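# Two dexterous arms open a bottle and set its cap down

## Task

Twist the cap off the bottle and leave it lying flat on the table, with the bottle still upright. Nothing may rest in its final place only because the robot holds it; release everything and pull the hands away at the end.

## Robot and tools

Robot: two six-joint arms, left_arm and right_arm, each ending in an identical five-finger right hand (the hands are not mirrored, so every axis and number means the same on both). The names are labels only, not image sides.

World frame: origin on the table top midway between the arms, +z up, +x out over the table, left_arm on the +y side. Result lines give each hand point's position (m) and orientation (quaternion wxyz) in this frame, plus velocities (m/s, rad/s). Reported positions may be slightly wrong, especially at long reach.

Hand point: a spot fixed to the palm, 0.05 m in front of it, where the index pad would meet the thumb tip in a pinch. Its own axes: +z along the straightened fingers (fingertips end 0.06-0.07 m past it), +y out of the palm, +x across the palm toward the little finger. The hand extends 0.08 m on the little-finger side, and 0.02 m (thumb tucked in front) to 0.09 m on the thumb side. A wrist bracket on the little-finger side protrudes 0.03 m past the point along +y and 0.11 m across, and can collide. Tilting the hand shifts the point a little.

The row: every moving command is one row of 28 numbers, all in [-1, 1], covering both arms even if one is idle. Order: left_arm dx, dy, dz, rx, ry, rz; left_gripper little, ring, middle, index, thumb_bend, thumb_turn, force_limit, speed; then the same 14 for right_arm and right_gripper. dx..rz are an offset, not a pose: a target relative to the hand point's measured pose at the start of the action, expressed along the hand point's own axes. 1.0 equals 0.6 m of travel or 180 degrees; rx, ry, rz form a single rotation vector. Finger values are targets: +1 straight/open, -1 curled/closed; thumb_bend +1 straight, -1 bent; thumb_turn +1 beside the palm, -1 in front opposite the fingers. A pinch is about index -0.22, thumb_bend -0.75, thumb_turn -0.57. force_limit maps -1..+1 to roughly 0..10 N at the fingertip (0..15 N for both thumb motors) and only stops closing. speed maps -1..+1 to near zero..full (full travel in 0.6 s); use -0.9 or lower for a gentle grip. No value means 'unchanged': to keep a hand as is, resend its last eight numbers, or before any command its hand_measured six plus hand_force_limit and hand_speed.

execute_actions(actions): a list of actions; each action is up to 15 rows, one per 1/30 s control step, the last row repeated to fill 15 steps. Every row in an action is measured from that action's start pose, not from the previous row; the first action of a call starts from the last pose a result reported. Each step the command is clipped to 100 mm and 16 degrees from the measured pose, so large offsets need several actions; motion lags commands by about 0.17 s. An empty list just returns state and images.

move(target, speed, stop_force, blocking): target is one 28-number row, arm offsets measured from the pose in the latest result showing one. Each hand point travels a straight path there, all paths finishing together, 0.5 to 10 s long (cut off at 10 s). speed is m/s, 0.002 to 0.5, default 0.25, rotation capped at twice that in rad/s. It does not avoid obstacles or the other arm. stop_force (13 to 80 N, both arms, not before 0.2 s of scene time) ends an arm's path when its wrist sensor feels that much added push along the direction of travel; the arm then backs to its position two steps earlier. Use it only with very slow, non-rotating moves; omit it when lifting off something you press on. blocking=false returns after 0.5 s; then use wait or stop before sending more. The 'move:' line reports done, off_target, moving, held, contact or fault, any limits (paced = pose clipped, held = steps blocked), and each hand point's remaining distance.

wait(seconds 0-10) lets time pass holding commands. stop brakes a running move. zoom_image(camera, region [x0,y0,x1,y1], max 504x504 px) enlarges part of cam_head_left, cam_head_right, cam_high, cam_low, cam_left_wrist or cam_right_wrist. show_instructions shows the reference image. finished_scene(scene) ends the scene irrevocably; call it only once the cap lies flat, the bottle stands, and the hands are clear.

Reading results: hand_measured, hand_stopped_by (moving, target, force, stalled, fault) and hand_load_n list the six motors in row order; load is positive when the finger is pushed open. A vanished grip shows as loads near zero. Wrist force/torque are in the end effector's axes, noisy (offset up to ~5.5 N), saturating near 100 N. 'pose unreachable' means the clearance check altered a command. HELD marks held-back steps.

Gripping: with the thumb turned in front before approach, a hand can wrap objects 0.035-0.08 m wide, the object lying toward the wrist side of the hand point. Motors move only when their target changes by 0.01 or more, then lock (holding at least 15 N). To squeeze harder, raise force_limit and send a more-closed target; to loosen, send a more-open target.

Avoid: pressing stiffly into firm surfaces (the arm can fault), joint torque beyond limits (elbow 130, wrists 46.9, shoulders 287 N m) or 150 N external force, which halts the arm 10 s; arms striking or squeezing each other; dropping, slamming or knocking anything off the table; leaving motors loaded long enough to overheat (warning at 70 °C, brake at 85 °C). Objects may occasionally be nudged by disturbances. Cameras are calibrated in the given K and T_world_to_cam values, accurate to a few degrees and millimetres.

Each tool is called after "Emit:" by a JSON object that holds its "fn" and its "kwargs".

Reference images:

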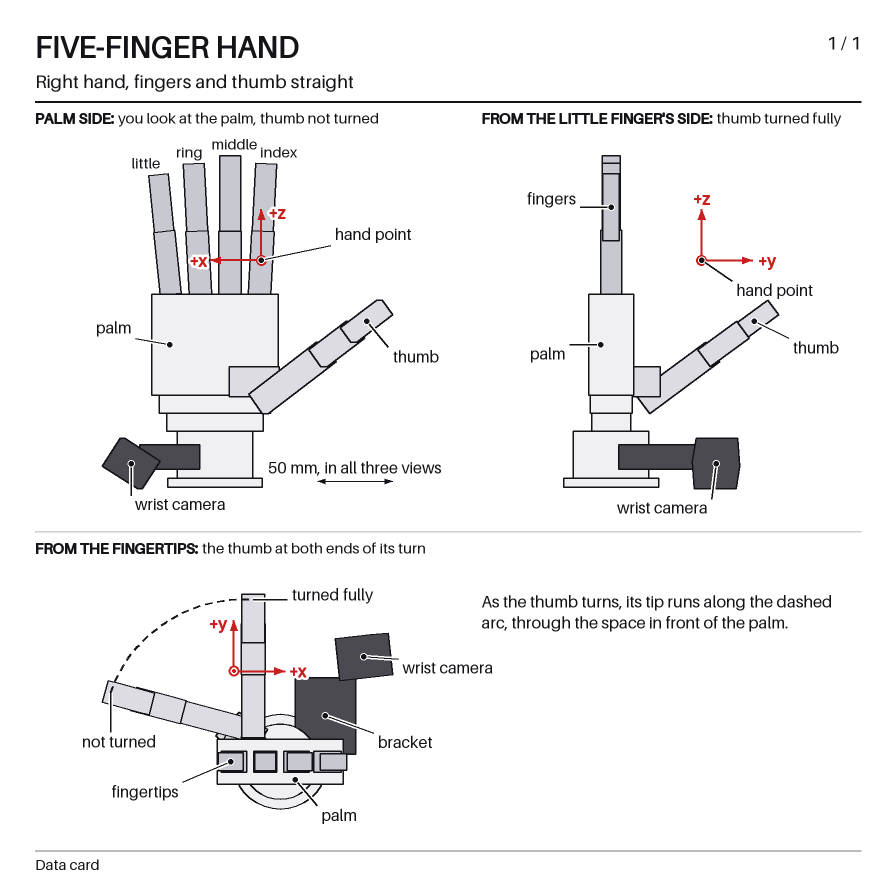

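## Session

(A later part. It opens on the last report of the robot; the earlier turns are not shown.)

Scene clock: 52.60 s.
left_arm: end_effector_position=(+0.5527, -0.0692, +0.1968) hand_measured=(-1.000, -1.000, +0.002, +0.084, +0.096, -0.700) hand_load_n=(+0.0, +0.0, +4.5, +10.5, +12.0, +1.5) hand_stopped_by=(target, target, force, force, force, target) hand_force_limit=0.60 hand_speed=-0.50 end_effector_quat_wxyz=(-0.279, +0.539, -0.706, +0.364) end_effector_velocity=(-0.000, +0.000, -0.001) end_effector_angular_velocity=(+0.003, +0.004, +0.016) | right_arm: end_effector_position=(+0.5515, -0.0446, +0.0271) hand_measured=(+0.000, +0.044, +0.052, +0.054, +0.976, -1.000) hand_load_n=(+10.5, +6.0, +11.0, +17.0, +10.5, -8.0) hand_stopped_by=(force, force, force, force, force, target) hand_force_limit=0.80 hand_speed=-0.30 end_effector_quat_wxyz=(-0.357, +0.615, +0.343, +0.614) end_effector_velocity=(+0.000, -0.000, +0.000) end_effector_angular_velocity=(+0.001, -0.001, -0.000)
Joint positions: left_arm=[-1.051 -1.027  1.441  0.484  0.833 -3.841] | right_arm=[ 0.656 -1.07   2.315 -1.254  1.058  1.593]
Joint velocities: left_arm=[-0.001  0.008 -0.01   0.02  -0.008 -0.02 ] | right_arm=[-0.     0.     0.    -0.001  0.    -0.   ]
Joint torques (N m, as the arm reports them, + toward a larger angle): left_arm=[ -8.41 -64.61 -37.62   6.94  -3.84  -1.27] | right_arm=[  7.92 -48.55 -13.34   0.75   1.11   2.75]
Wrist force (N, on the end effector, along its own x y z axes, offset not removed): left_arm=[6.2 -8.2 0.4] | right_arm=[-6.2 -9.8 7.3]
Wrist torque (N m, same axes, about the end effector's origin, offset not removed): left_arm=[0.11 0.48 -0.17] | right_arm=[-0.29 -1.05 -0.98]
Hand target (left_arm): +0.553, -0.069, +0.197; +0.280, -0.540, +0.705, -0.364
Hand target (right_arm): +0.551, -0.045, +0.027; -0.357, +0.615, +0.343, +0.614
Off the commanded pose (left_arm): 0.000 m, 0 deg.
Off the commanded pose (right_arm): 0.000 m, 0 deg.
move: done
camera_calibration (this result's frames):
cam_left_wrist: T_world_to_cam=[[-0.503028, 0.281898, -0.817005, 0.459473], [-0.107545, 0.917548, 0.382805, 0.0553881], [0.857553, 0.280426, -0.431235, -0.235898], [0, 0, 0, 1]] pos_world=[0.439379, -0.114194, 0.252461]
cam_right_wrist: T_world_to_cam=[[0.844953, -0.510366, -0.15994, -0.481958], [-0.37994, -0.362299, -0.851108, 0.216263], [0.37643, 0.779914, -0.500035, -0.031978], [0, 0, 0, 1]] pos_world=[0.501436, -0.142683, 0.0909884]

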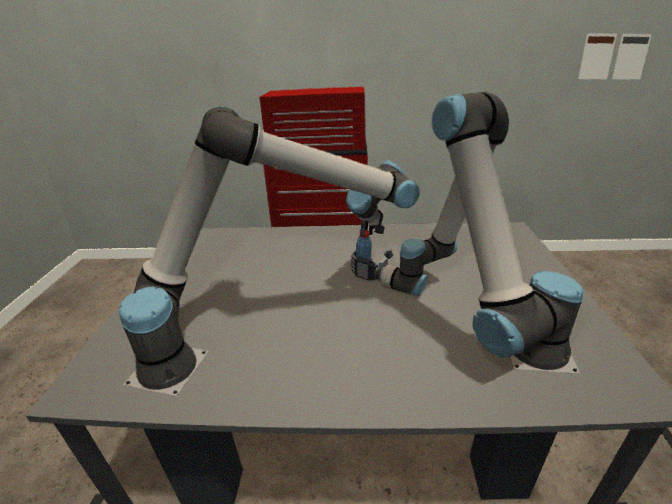

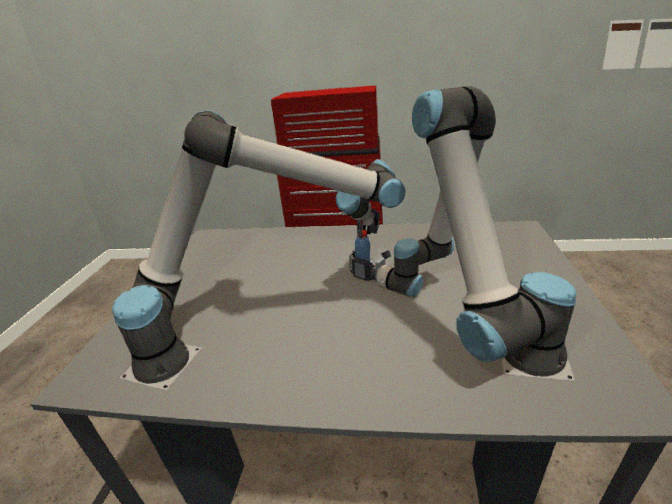

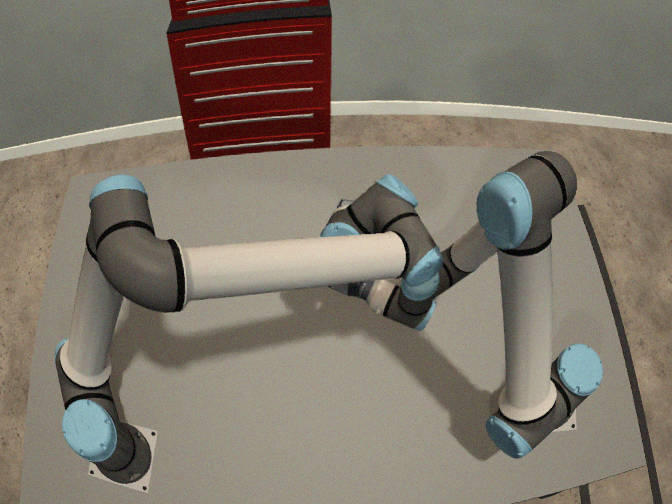

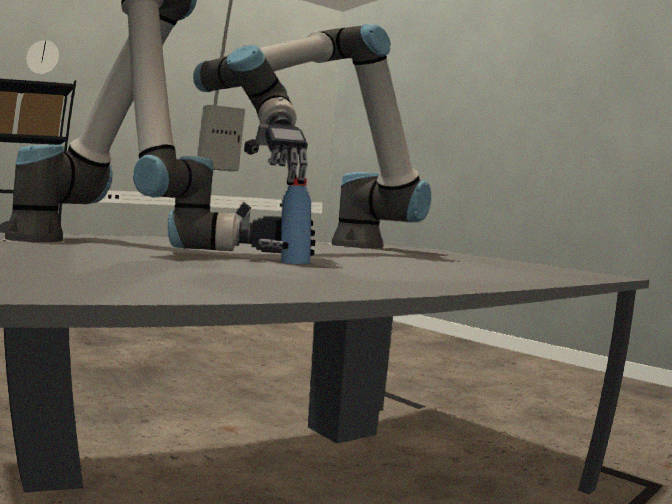

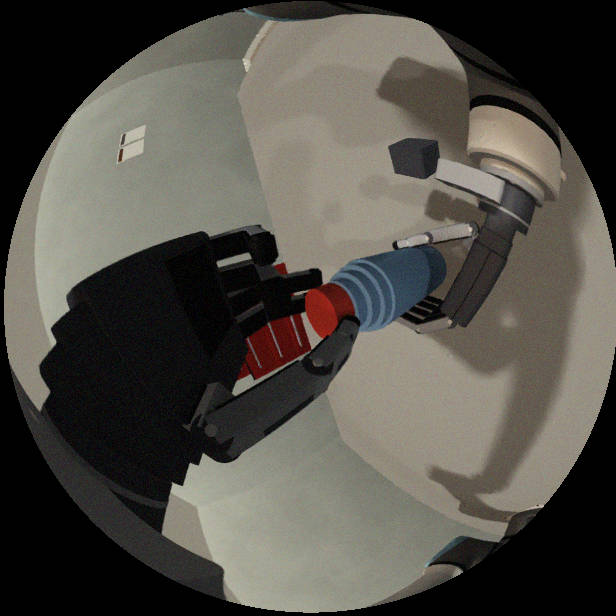

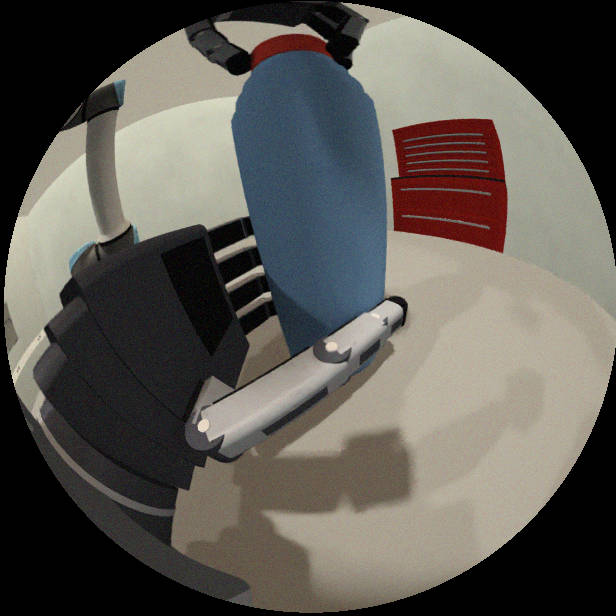

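Emit:
{"fn": "execute_actions", "kwargs": {"actions": [[[0,0,0,0,0,0,-1,-1,0.3,0.3,0.3,-0.7,0.6,0.5, 0,0,0,0,0,0,-1,-1,-1,-1,-1,-1,0.8,-0.3]]]}}

Emit:
{"fn": "move", "kwargs": {"target": [0,0,0,0,0.589,0.419,-1,-1,0.3,0.3,0.3,-0.7,0.6,0.5, 0,0,0,0,0,0,-1,-1,-1,-1,-1,-1,0.8,-0.3], "speed": 0.4}}

Emit:
{"fn": "execute_actions", "kwargs": {"actions": [[[0,0,0,0,0,0,-1,-1,-0.6,-0.6,-1,-0.7,0.6,-0.5, 0,0,0,0,0,0,-1,-1,-1,-1,-1,-1,0.8,-0.3]],[[0,0,0,0,0,0,-1,-1,-0.6,-0.6,-1,-0.7,0.6,-0.5, 0,0,0,0,0,0,-1,-1,-1,-1,-1,-1,0.8,-0.3]]]}}

Emit:
{"fn": "move", "kwargs": {"target": [0,0,0,0,-0.589,-0.419,-1,-1,-0.6,-0.6,-1,-0.7,0.6,-0.5, 0,0,0,0,0,0,-1,-1,-1,-1,-1,-1,0.8,-0.3], "speed": 0.3}}

Emit:
{"fn": "zoom_image", "kwargs": {"camera": "cam_low", "region": [220,120,380,280]}}

Scene clock: 54.80 s.
left_arm: end_effector_position=(+0.5526, -0.0692, +0.1967) hand_measured=(-1.000, -1.000, +0.300, +0.300, +0.300, -0.700) hand_load_n=(+0.0, +0.0, +0.0, +0.0, +0.0, +0.0) hand_stopped_by=(target, target, target, target, target, target) hand_force_limit=0.60 hand_speed=0.50 end_effector_quat_wxyz=(-0.279, +0.539, -0.706, +0.364) end_effector_velocity=(+0.000, +0.001, +0.001) end_effector_angular_velocity=(-0.000, -0.000, +0.000) | right_arm: end_effector_position=(+0.5515, -0.0446, +0.0271) hand_measured=(+0.000, +0.044, +0.052, +0.054, +0.976, -1.000) hand_load_n=(+5.5, +3.0, +10.5, +18.5, +11.0, -3.0) hand_stopped_by=(force, force, force, force, force, target) hand_force_limit=0.80 hand_speed=-0.30 end_effector_quat_wxyz=(-0.357, +0.615, +0.343, +0.614) end_effector_velocity=(-0.000, -0.000, +0.001) end_effector_angular_velocity=(+0.000, +0.000, -0.000)
Joint positions: left_arm=[-1.051 -1.027  1.441  0.484  0.833 -3.841] | right_arm=[ 0.656 -1.07   2.315 -1.254  1.058  1.593]
Joint velocities: left_arm=[ 0.001 -0.001  0.    -0.     0.     0.001] | right_arm=[ 0.    -0.002  0.001  0.001  0.     0.   ]
Joint torques (N m, as the arm reports them, + toward a larger angle): left_arm=[ 11.97 -83.46 -28.25   0.04   1.5    1.62] | right_arm=[  8.66 -48.75  -7.83  -1.33   2.19   3.11]
Wrist force (N, on the end effector, along its own x y z axes, offset not removed): left_arm=[0.7 0.2 -1.3] | right_arm=[-1.8 -1.8 -1.7]
Wrist torque (N m, same axes, about the end effector's origin, offset not removed): left_arm=[-0.12 -0.13 0.21] | right_arm=[-0.34 0.68 -0.32]
Hand target (left_arm): +0.553, -0.069, +0.197; +0.279, -0.539, +0.706, -0.364
Hand target (right_arm): +0.551, -0.045, +0.027; -0.357, +0.615, +0.343, +0.614
Off the commanded pose (left_arm): 0.000 m, 0 deg.
Off the commanded pose (right_arm): 0.000 m, 0 deg.
Step readings (end_effector_position):
0: left_arm (+0.5526, -0.0692, +0.1967) | right_arm (+0.5515, -0.0446, +0.0271)
1: left_arm (+0.5526, -0.0692, +0.1967) | right_arm (+0.5515, -0.0446, +0.0271)
2: left_arm (+0.5527, -0.0692, +0.1967) | right_arm (+0.5515, -0.0446, +0.0271)
4: left_arm (+0.5527, -0.0691, +0.1967) | right_arm (+0.5515, -0.0446, +0.0271)
8: left_arm (+0.5526, -0.0692, +0.1967) | right_arm (+0.5515, -0.0446, +0.0271)
15: end_effector_position above
camera_calibration (this result's frames):
cam_left_wrist: T_world_to_cam=[[-0.50304, 0.281966, -0.816973, 0.459452], [-0.107514, 0.917525, 0.38287, 0.0553945], [0.85755, 0.280435, -0.431237, -0.235833], [0, 0, 0, 1]] pos_world=[0.439317, -0.11424, 0.252451]
cam_right_wrist: T_world_to_cam=[[0.844953, -0.510366, -0.15994, -0.481958], [-0.379941, -0.3623, -0.851108, 0.216263], [0.37643, 0.779914, -0.500035, -0.0319779], [0, 0, 0, 1]] pos_world=[0.501436, -0.142683, 0.0909884]

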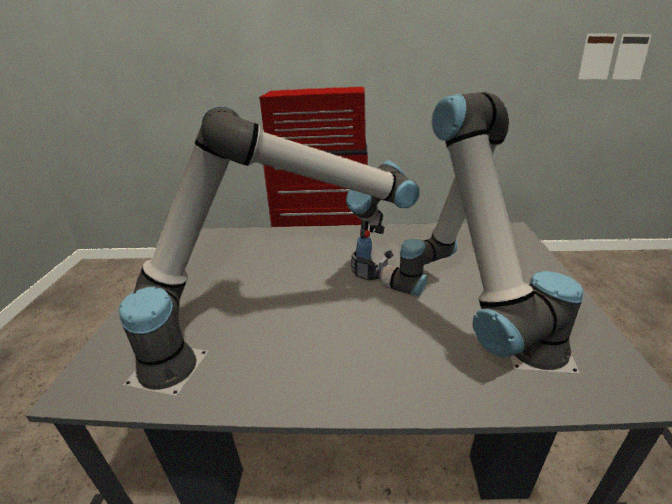

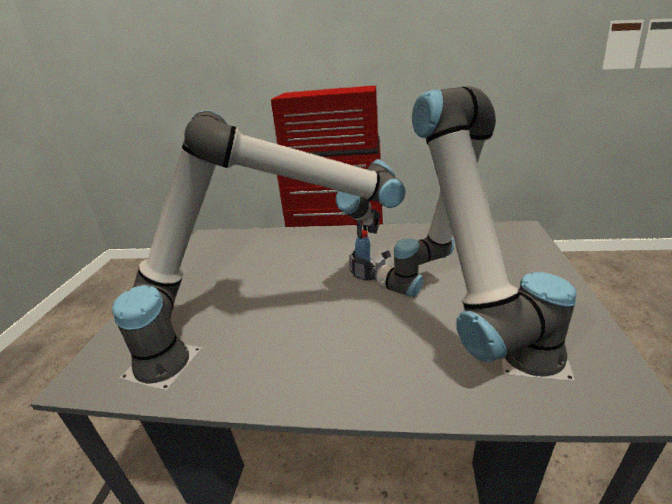

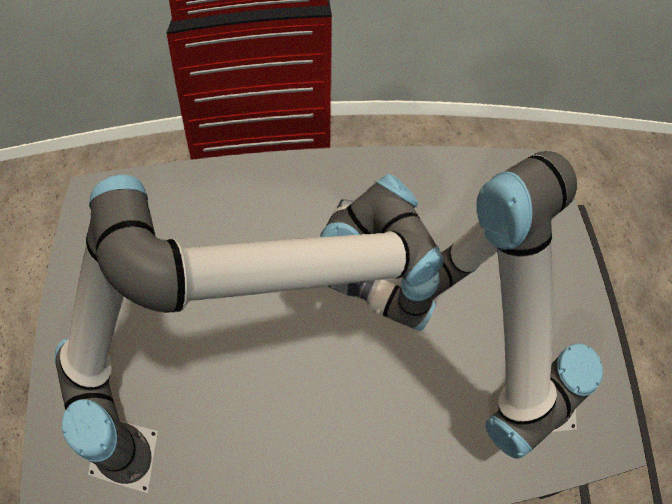

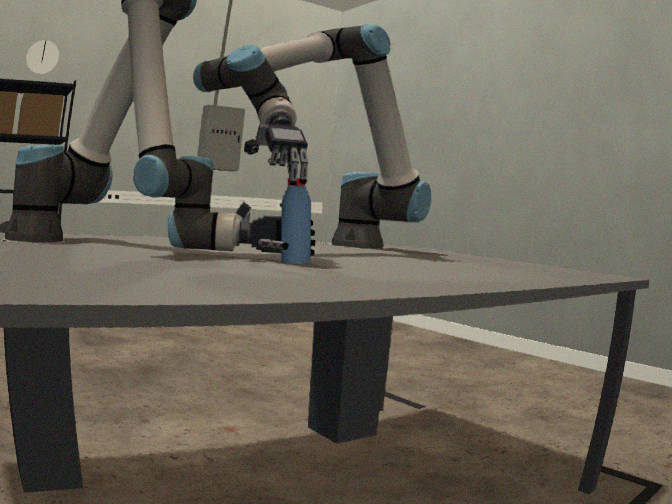

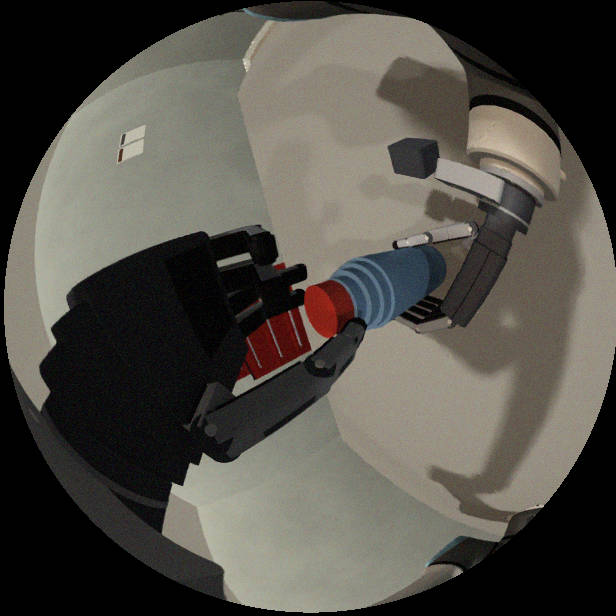

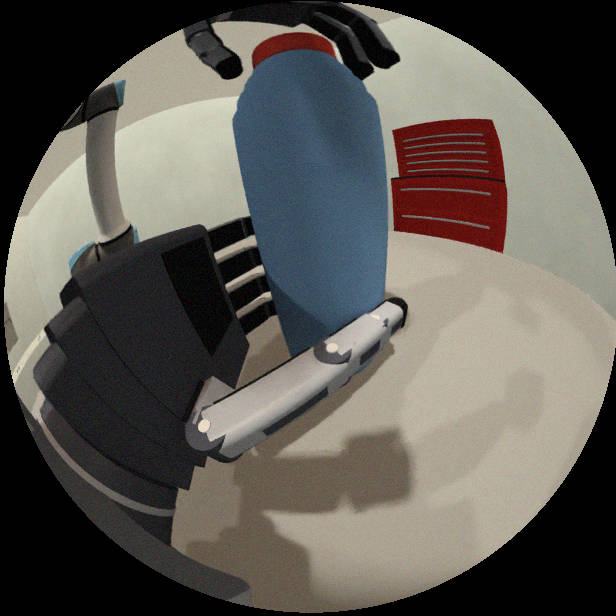

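Scene clock: 58.43 s.
left_arm: end_effector_position=(+0.5525, -0.0693, +0.1967) hand_measured=(-1.000, -1.000, +0.300, +0.300, +0.300, -0.700) hand_load_n=(+0.0, +0.0, +0.0, +0.0, +0.0, +0.0) hand_stopped_by=(target, target, target, target, target, target) hand_force_limit=0.60 hand_speed=0.50 end_effector_quat_wxyz=(-0.212, +0.412, +0.788, -0.405) end_effector_velocity=(+0.001, -0.000, +0.000) end_effector_angular_velocity=(+0.004, +0.001, -0.018) | right_arm: end_effector_position=(+0.5515, -0.0446, +0.0271) hand_measured=(+0.000, +0.044, +0.052, +0.054, +0.976, -1.000) hand_load_n=(+5.5, +3.0, +10.5, +18.5, +11.0, -3.0) hand_stopped_by=(force, force, force, force, force, target) hand_force_limit=0.80 hand_speed=-0.30 end_effector_quat_wxyz=(-0.357, +0.615, +0.343, +0.614) end_effector_velocity=(+0.000, +0.000, +0.000) end_effector_angular_velocity=(+0.000, -0.000, +0.001)
Joint positions: left_arm=[-0.646 -0.7    1.052  1.406  2.508 -1.341] | right_arm=[ 0.656 -1.07   2.315 -1.254  1.058  1.593]
Joint velocities: left_arm=[ 0.     0.009 -0.011  0.029 -0.005  0.029] | right_arm=[ 0.    -0.    -0.    -0.    -0.001  0.   ]
Joint torques (N m, as the arm reports them, + toward a larger angle): left_arm=[ 11.26 -87.75 -44.12   5.82  -1.03   1.65] | right_arm=[  7.15 -48.97  -7.75  -1.3    2.69   2.91]
Wrist force (N, on the end effector, along its own x y z axes, offset not removed): left_arm=[0.5 -1.4 -4.4] | right_arm=[-0.7 -4.3 -3.1]
Wrist torque (N m, same axes, about the end effector's origin, offset not removed): left_arm=[-0.08 0.07 -0.01] | right_arm=[-0.79 0.74 -0.47]
Hand target (left_arm): +0.553, -0.069, +0.197; -0.213, +0.413, +0.788, -0.405
Hand target (right_arm): +0.551, -0.045, +0.027; -0.357, +0.615, +0.343, +0.614
Off the commanded pose (left_arm): 0.000 m, 0 deg.
Off the commanded pose (right_arm): 0.000 m, 0 deg.
move: done
camera_calibration (this result's frames):
cam_left_wrist: T_world_to_cam=[[0.541005, 0.207406, -0.815044, -0.123029], [0.771133, -0.509116, 0.382302, -0.528731], [-0.33566, -0.835334, -0.435372, 0.346996], [0, 0, 0, 1]] pos_world=[0.590754, 0.0461893, 0.252933]
cam_right_wrist: T_world_to_cam=[[0.844953, -0.510366, -0.15994, -0.481958], [-0.37994, -0.3623, -0.851108, 0.216263], [0.37643, 0.779914, -0.500035, -0.031978], [0, 0, 0, 1]] pos_world=[0.501436, -0.142683, 0.0909885]

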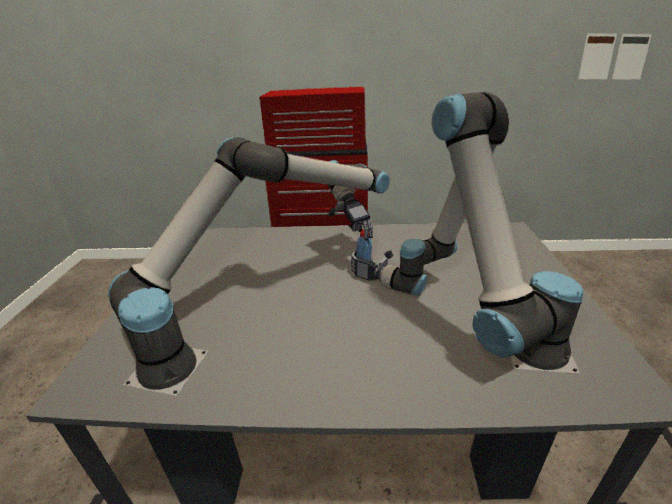

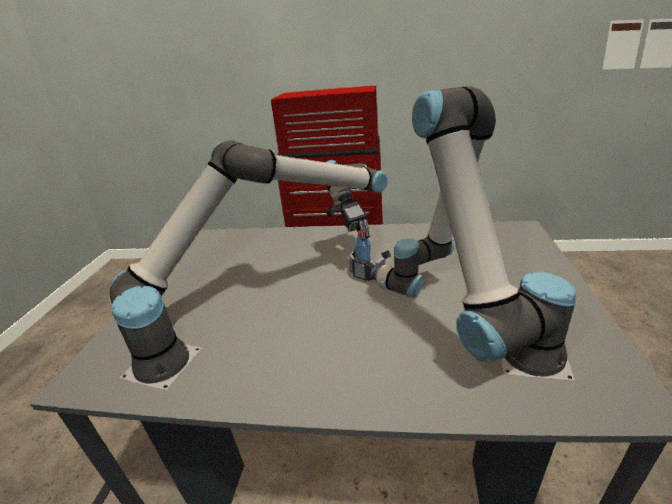

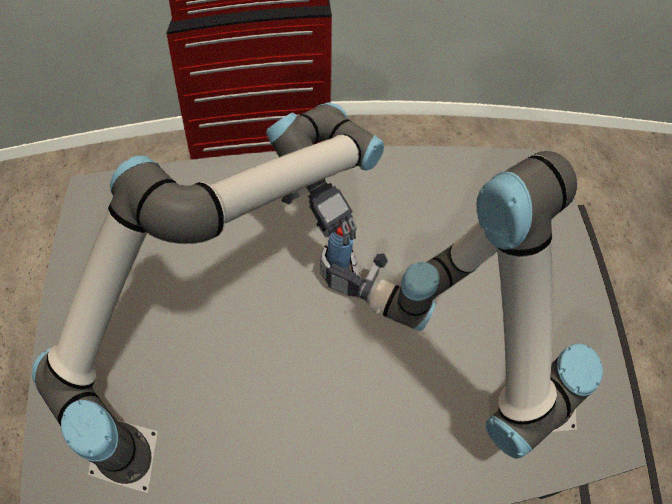

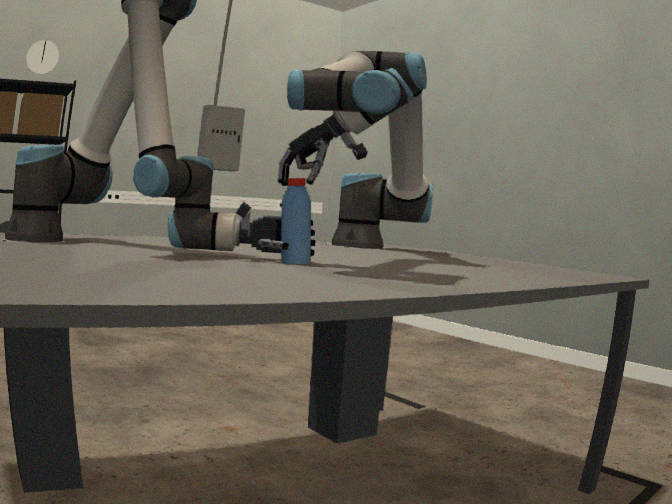

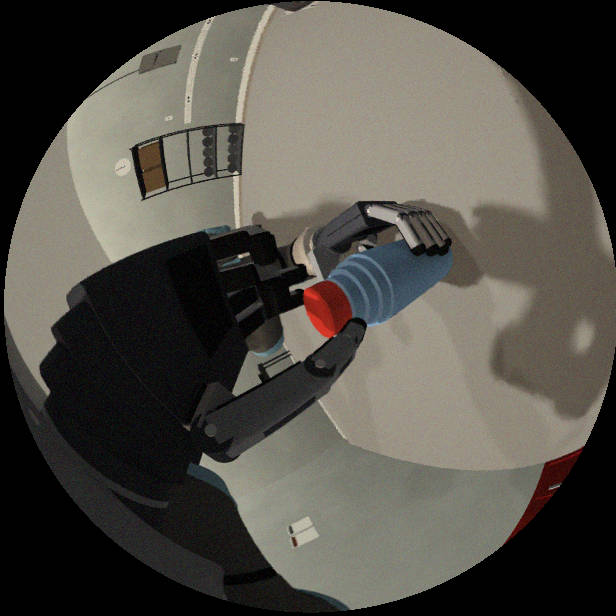

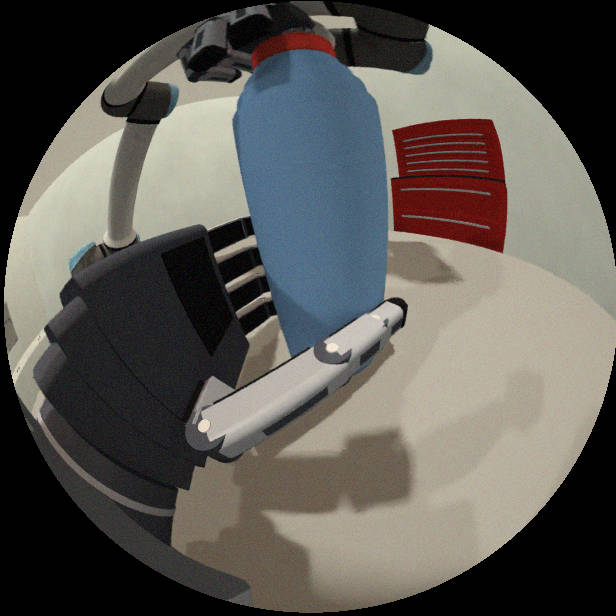

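Scene clock: 59.43 s.
left_arm: end_effector_position=(+0.5525, -0.0693, +0.1967) hand_measured=(-1.000, -1.000, +0.000, +0.084, +0.112, -0.700) hand_load_n=(+0.0, +0.0, +9.0, +7.5, +11.5, +4.5) hand_stopped_by=(target, target, force, force, force, target) hand_force_limit=0.60 hand_speed=-0.50 end_effector_quat_wxyz=(-0.212, +0.412, +0.788, -0.405) end_effector_velocity=(+0.000, -0.000, -0.000) end_effector_angular_velocity=(-0.001, -0.000, +0.000) | right_arm: end_effector_position=(+0.5515, -0.0446, +0.0271) hand_measured=(+0.000, +0.044, +0.052, +0.054, +0.976, -1.000) hand_load_n=(+8.0, +5.0, +11.0, +17.5, +11.0, -5.0) hand_stopped_by=(force, force, force, force, force, target) hand_force_limit=0.80 hand_speed=-0.30 end_effector_quat_wxyz=(-0.357, +0.615, +0.343, +0.614) end_effector_velocity=(+0.000, -0.000, +0.000) end_effector_angular_velocity=(-0.000, +0.000, -0.000)
Joint positions: left_arm=[-0.646 -0.7    1.052  1.406  2.508 -1.341] | right_arm=[ 0.656 -1.07   2.315 -1.254  1.058  1.593]
Joint velocities: left_arm=[ 0.     0.001 -0.    -0.001  0.    -0.   ] | right_arm=[-0.    -0.    -0.     0.001 -0.     0.   ]
Joint torques (N m, as the arm reports them, + toward a larger angle): left_arm=[ 11.61 -99.87 -29.75   2.75   2.04  -1.74] | right_arm=[  7.4  -48.87  -7.58  -1.03   2.58   2.96]
Wrist force (N, on the end effector, along its own x y z axes, offset not removed): left_arm=[-0.6 -3.6 -0.4] | right_arm=[1.7 -2.3 5.0]
Wrist torque (N m, same axes, about the end effector's origin, offset not removed): left_arm=[-0.04 -0.06 -0.02] | right_arm=[-0.56 -0.85 0.15]
Hand target (left_arm): +0.553, -0.069, +0.197; -0.212, +0.412, +0.788, -0.405
Hand target (right_arm): +0.551, -0.045, +0.027; -0.357, +0.615, +0.343, +0.614
Off the commanded pose (left_arm): 0.000 m, 0 deg.
Off the commanded pose (right_arm): 0.000 m, 0 deg.
Step readings (end_effector_position; steps 1 to 15: 1st action; 16 to 30: 2nd action):
0: left_arm (+0.5525, -0.0693, +0.1967) | right_arm (+0.5515, -0.0446, +0.0271)
1: left_arm (+0.5525, -0.0693, +0.1967) | right_arm (+0.5515, -0.0446, +0.0271)
2: left_arm (+0.5525, -0.0693, +0.1967) | right_arm (+0.5515, -0.0446, +0.0271)
4: left_arm (+0.5525, -0.0693, +0.1967) | right_arm (+0.5515, -0.0446, +0.0271)
8: left_arm (+0.5526, -0.0693, +0.1967) | right_arm (+0.5515, -0.0446, +0.0271)
15: left_arm (+0.5525, -0.0693, +0.1967) | right_arm (+0.5515, -0.0446, +0.0271)
16: left_arm (+0.5525, -0.0693, +0.1967) | right_arm (+0.5515, -0.0446, +0.0271)
17: left_arm (+0.5525, -0.0693, +0.1967) | right_arm (+0.5515, -0.0446, +0.0271)
19: left_arm (+0.5525, -0.0693, +0.1967) | right_arm (+0.5515, -0.0446, +0.0271)
23: left_arm (+0.5525, -0.0693, +0.1967) | right_arm (+0.5515, -0.0446, +0.0271)
30: end_effector_position above
camera_calibration (this result's frames):
cam_left_wrist: T_world_to_cam=[[0.541051, 0.207433, -0.815006, -0.123085], [0.771101, -0.509155, 0.382315, -0.528727], [-0.33566, -0.835304, -0.43543, 0.347016], [0, 0, 0, 1]] pos_world=[0.590776, 0.0461916, 0.252927]
cam_right_wrist: T_world_to_cam=[[0.844953, -0.510366, -0.15994, -0.481958], [-0.37994, -0.3623, -0.851108, 0.216263], [0.37643, 0.779914, -0.500035, -0.031978], [0, 0, 0, 1]] pos_world=[0.501436, -0.142683, 0.0909884]

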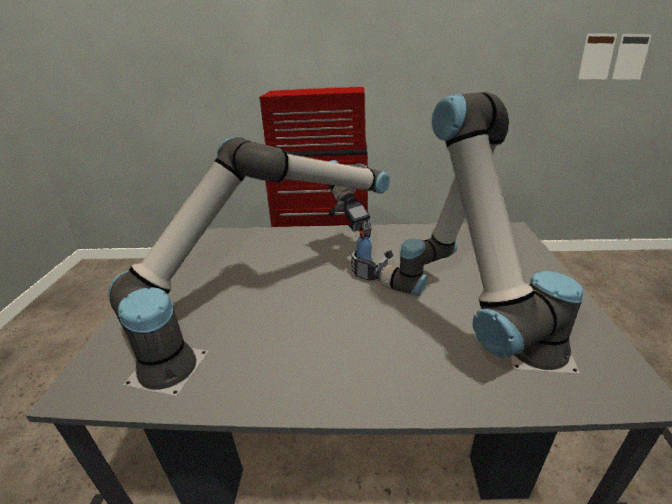

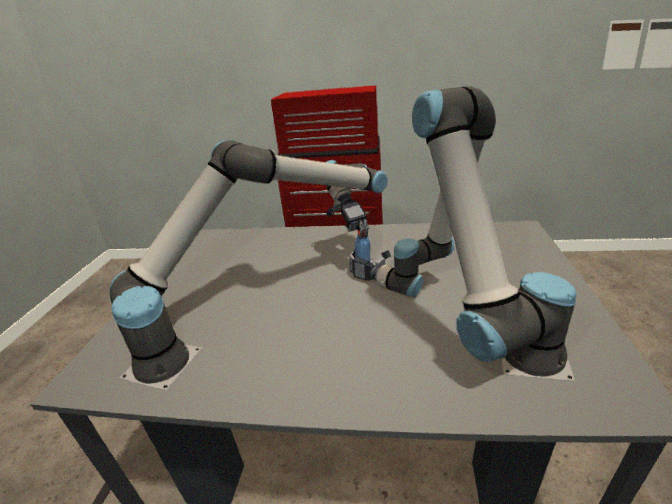

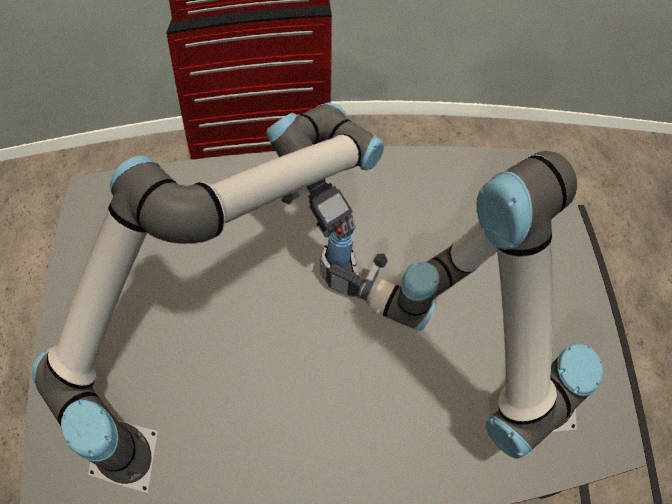

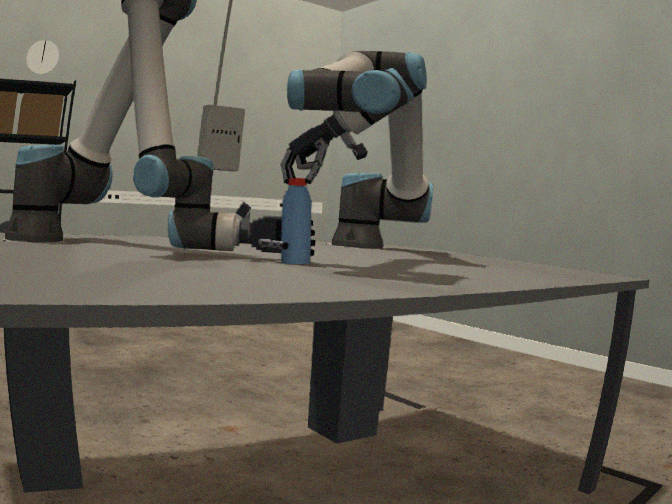

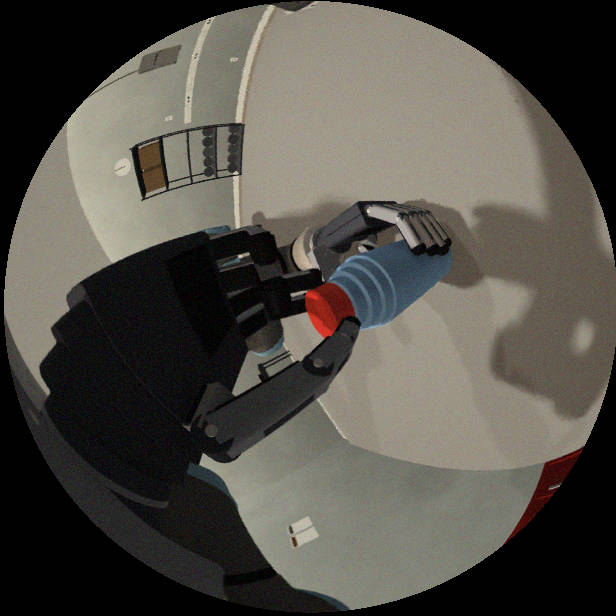

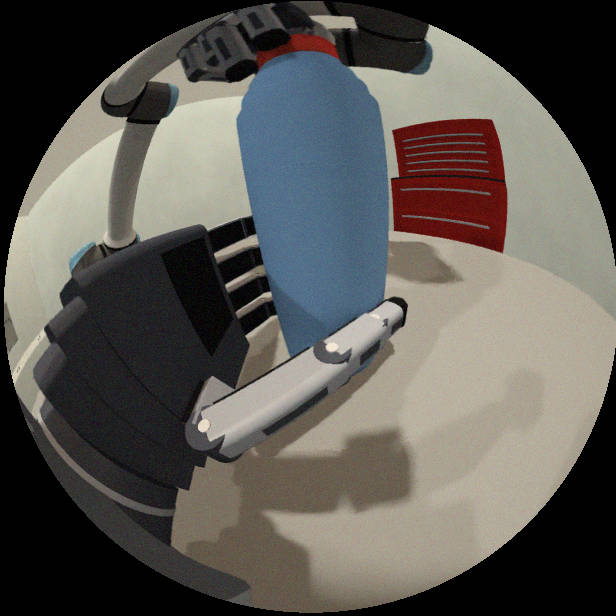

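Scene clock: 63.87 s.
left_arm: end_effector_position=(+0.5526, -0.0693, +0.1968) hand_measured=(-1.000, -1.000, +0.000, +0.084, +0.112, -0.700) hand_load_n=(+0.0, +0.0, +5.0, +9.5, +9.5, +3.0) hand_stopped_by=(target, target, force, force, force, target) hand_force_limit=0.60 hand_speed=-0.50 end_effector_quat_wxyz=(-0.279, +0.540, -0.706, +0.365) end_effector_velocity=(+0.000, +0.000, -0.003) end_effector_angular_velocity=(+0.003, +0.005, +0.014) | right_arm: end_effector_position=(+0.5515, -0.0446, +0.0271) hand_measured=(+0.000, +0.044, +0.052, +0.054, +0.976, -1.000) hand_load_n=(+10.0, +5.5, +11.0, +17.0, +10.5, -4.5) hand_stopped_by=(force, force, force, force, force, target) hand_force_limit=0.80 hand_speed=-0.30 end_effector_quat_wxyz=(-0.357, +0.615, +0.343, +0.614) end_effector_velocity=(+0.000, +0.000, -0.000) end_effector_angular_velocity=(+0.000, -0.000, +0.000)
Joint positions: left_arm=[-1.051 -1.027  1.441  0.483  0.832 -3.841] | right_arm=[ 0.656 -1.07   2.315 -1.254  1.058  1.593]
Joint velocities: left_arm=[-0.     0.009 -0.008  0.017 -0.007 -0.019] | right_arm=[-0.     0.001 -0.    -0.001 -0.     0.   ]
Joint torques (N m, as the arm reports them, + toward a larger angle): left_arm=[ -8.59 -57.53 -35.07   5.71  -2.84  -2.22] | right_arm=[  6.23 -47.73  -8.98  -1.02   2.29   2.47]
Wrist force (N, on the end effector, along its own x y z axes, offset not removed): left_arm=[7.5 -13.1 -4.9] | right_arm=[-11.5 -4.9 8.6]
Wrist torque (N m, same axes, about the end effector's origin, offset not removed): left_arm=[0.06 0.06 0.06] | right_arm=[-0.11 0.02 -1.08]
Hand target (left_arm): +0.553, -0.069, +0.197; +0.280, -0.540, +0.705, -0.364
Hand target (right_arm): +0.551, -0.045, +0.027; -0.357, +0.615, +0.343, +0.614
Off the commanded pose (left_arm): 0.000 m, 0 deg.
Off the commanded pose (right_arm): 0.000 m, 0 deg.
move: done
camera_calibration (this result's frames):
cam_left_wrist: T_world_to_cam=[[-0.502356, 0.281056, -0.817708, 0.459246], [-0.108269, 0.917808, 0.381976, 0.0560165], [0.857856, 0.28042, -0.430636, -0.236083], [0, 0, 0, 1]] pos_world=[0.439294, -0.114284, 0.252466]
cam_right_wrist: T_world_to_cam=[[0.844953, -0.510366, -0.15994, -0.481958], [-0.379941, -0.3623, -0.851108, 0.216263], [0.37643, 0.779914, -0.500035, -0.031978], [0, 0, 0, 1]] pos_world=[0.501436, -0.142683, 0.0909883]

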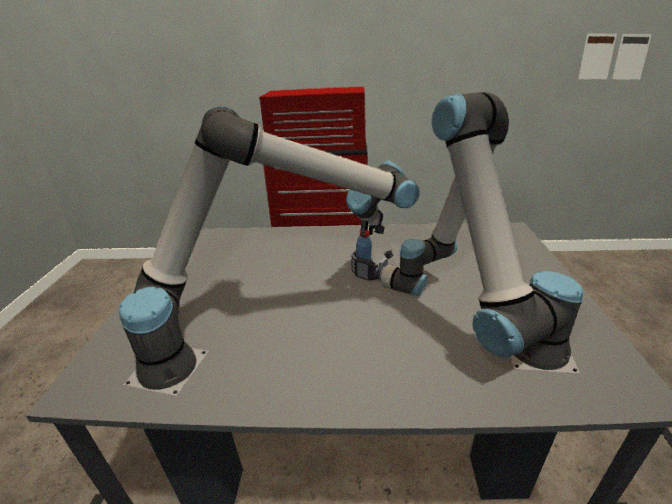

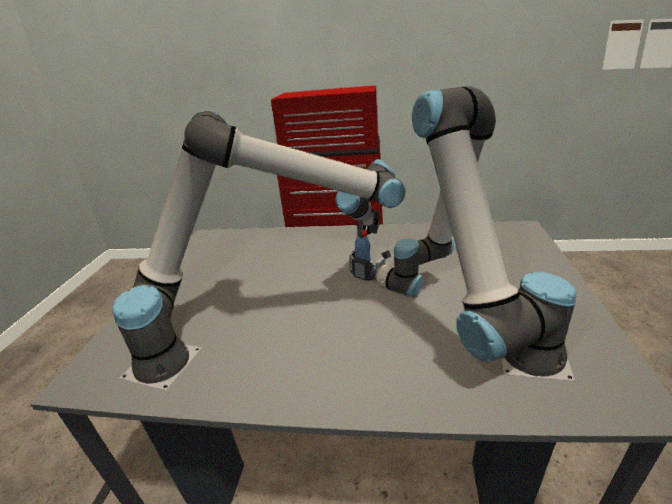

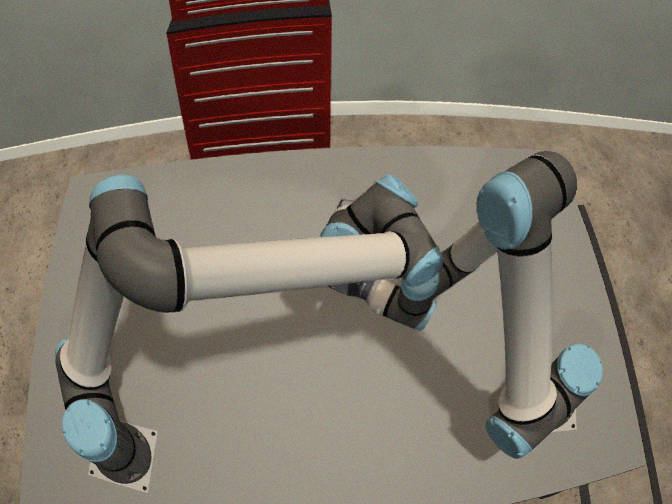

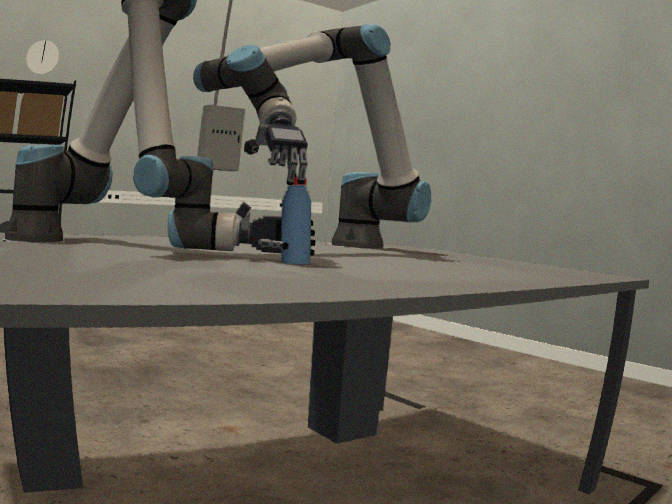

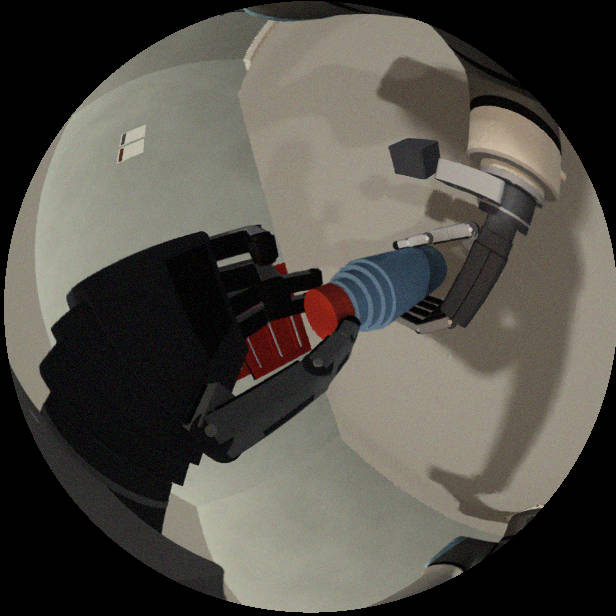

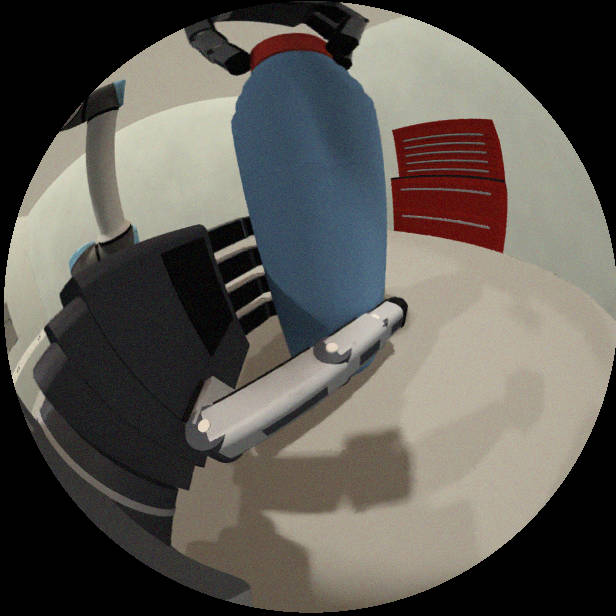

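Region (220, 120, 380, 280) of cam_low's 672x504 image, scaled by 3.150, with more detail than that image has.

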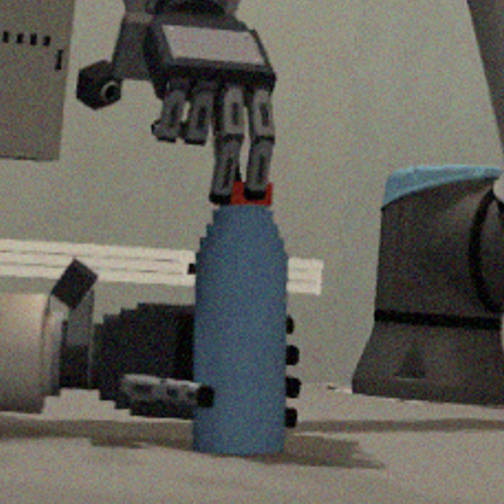

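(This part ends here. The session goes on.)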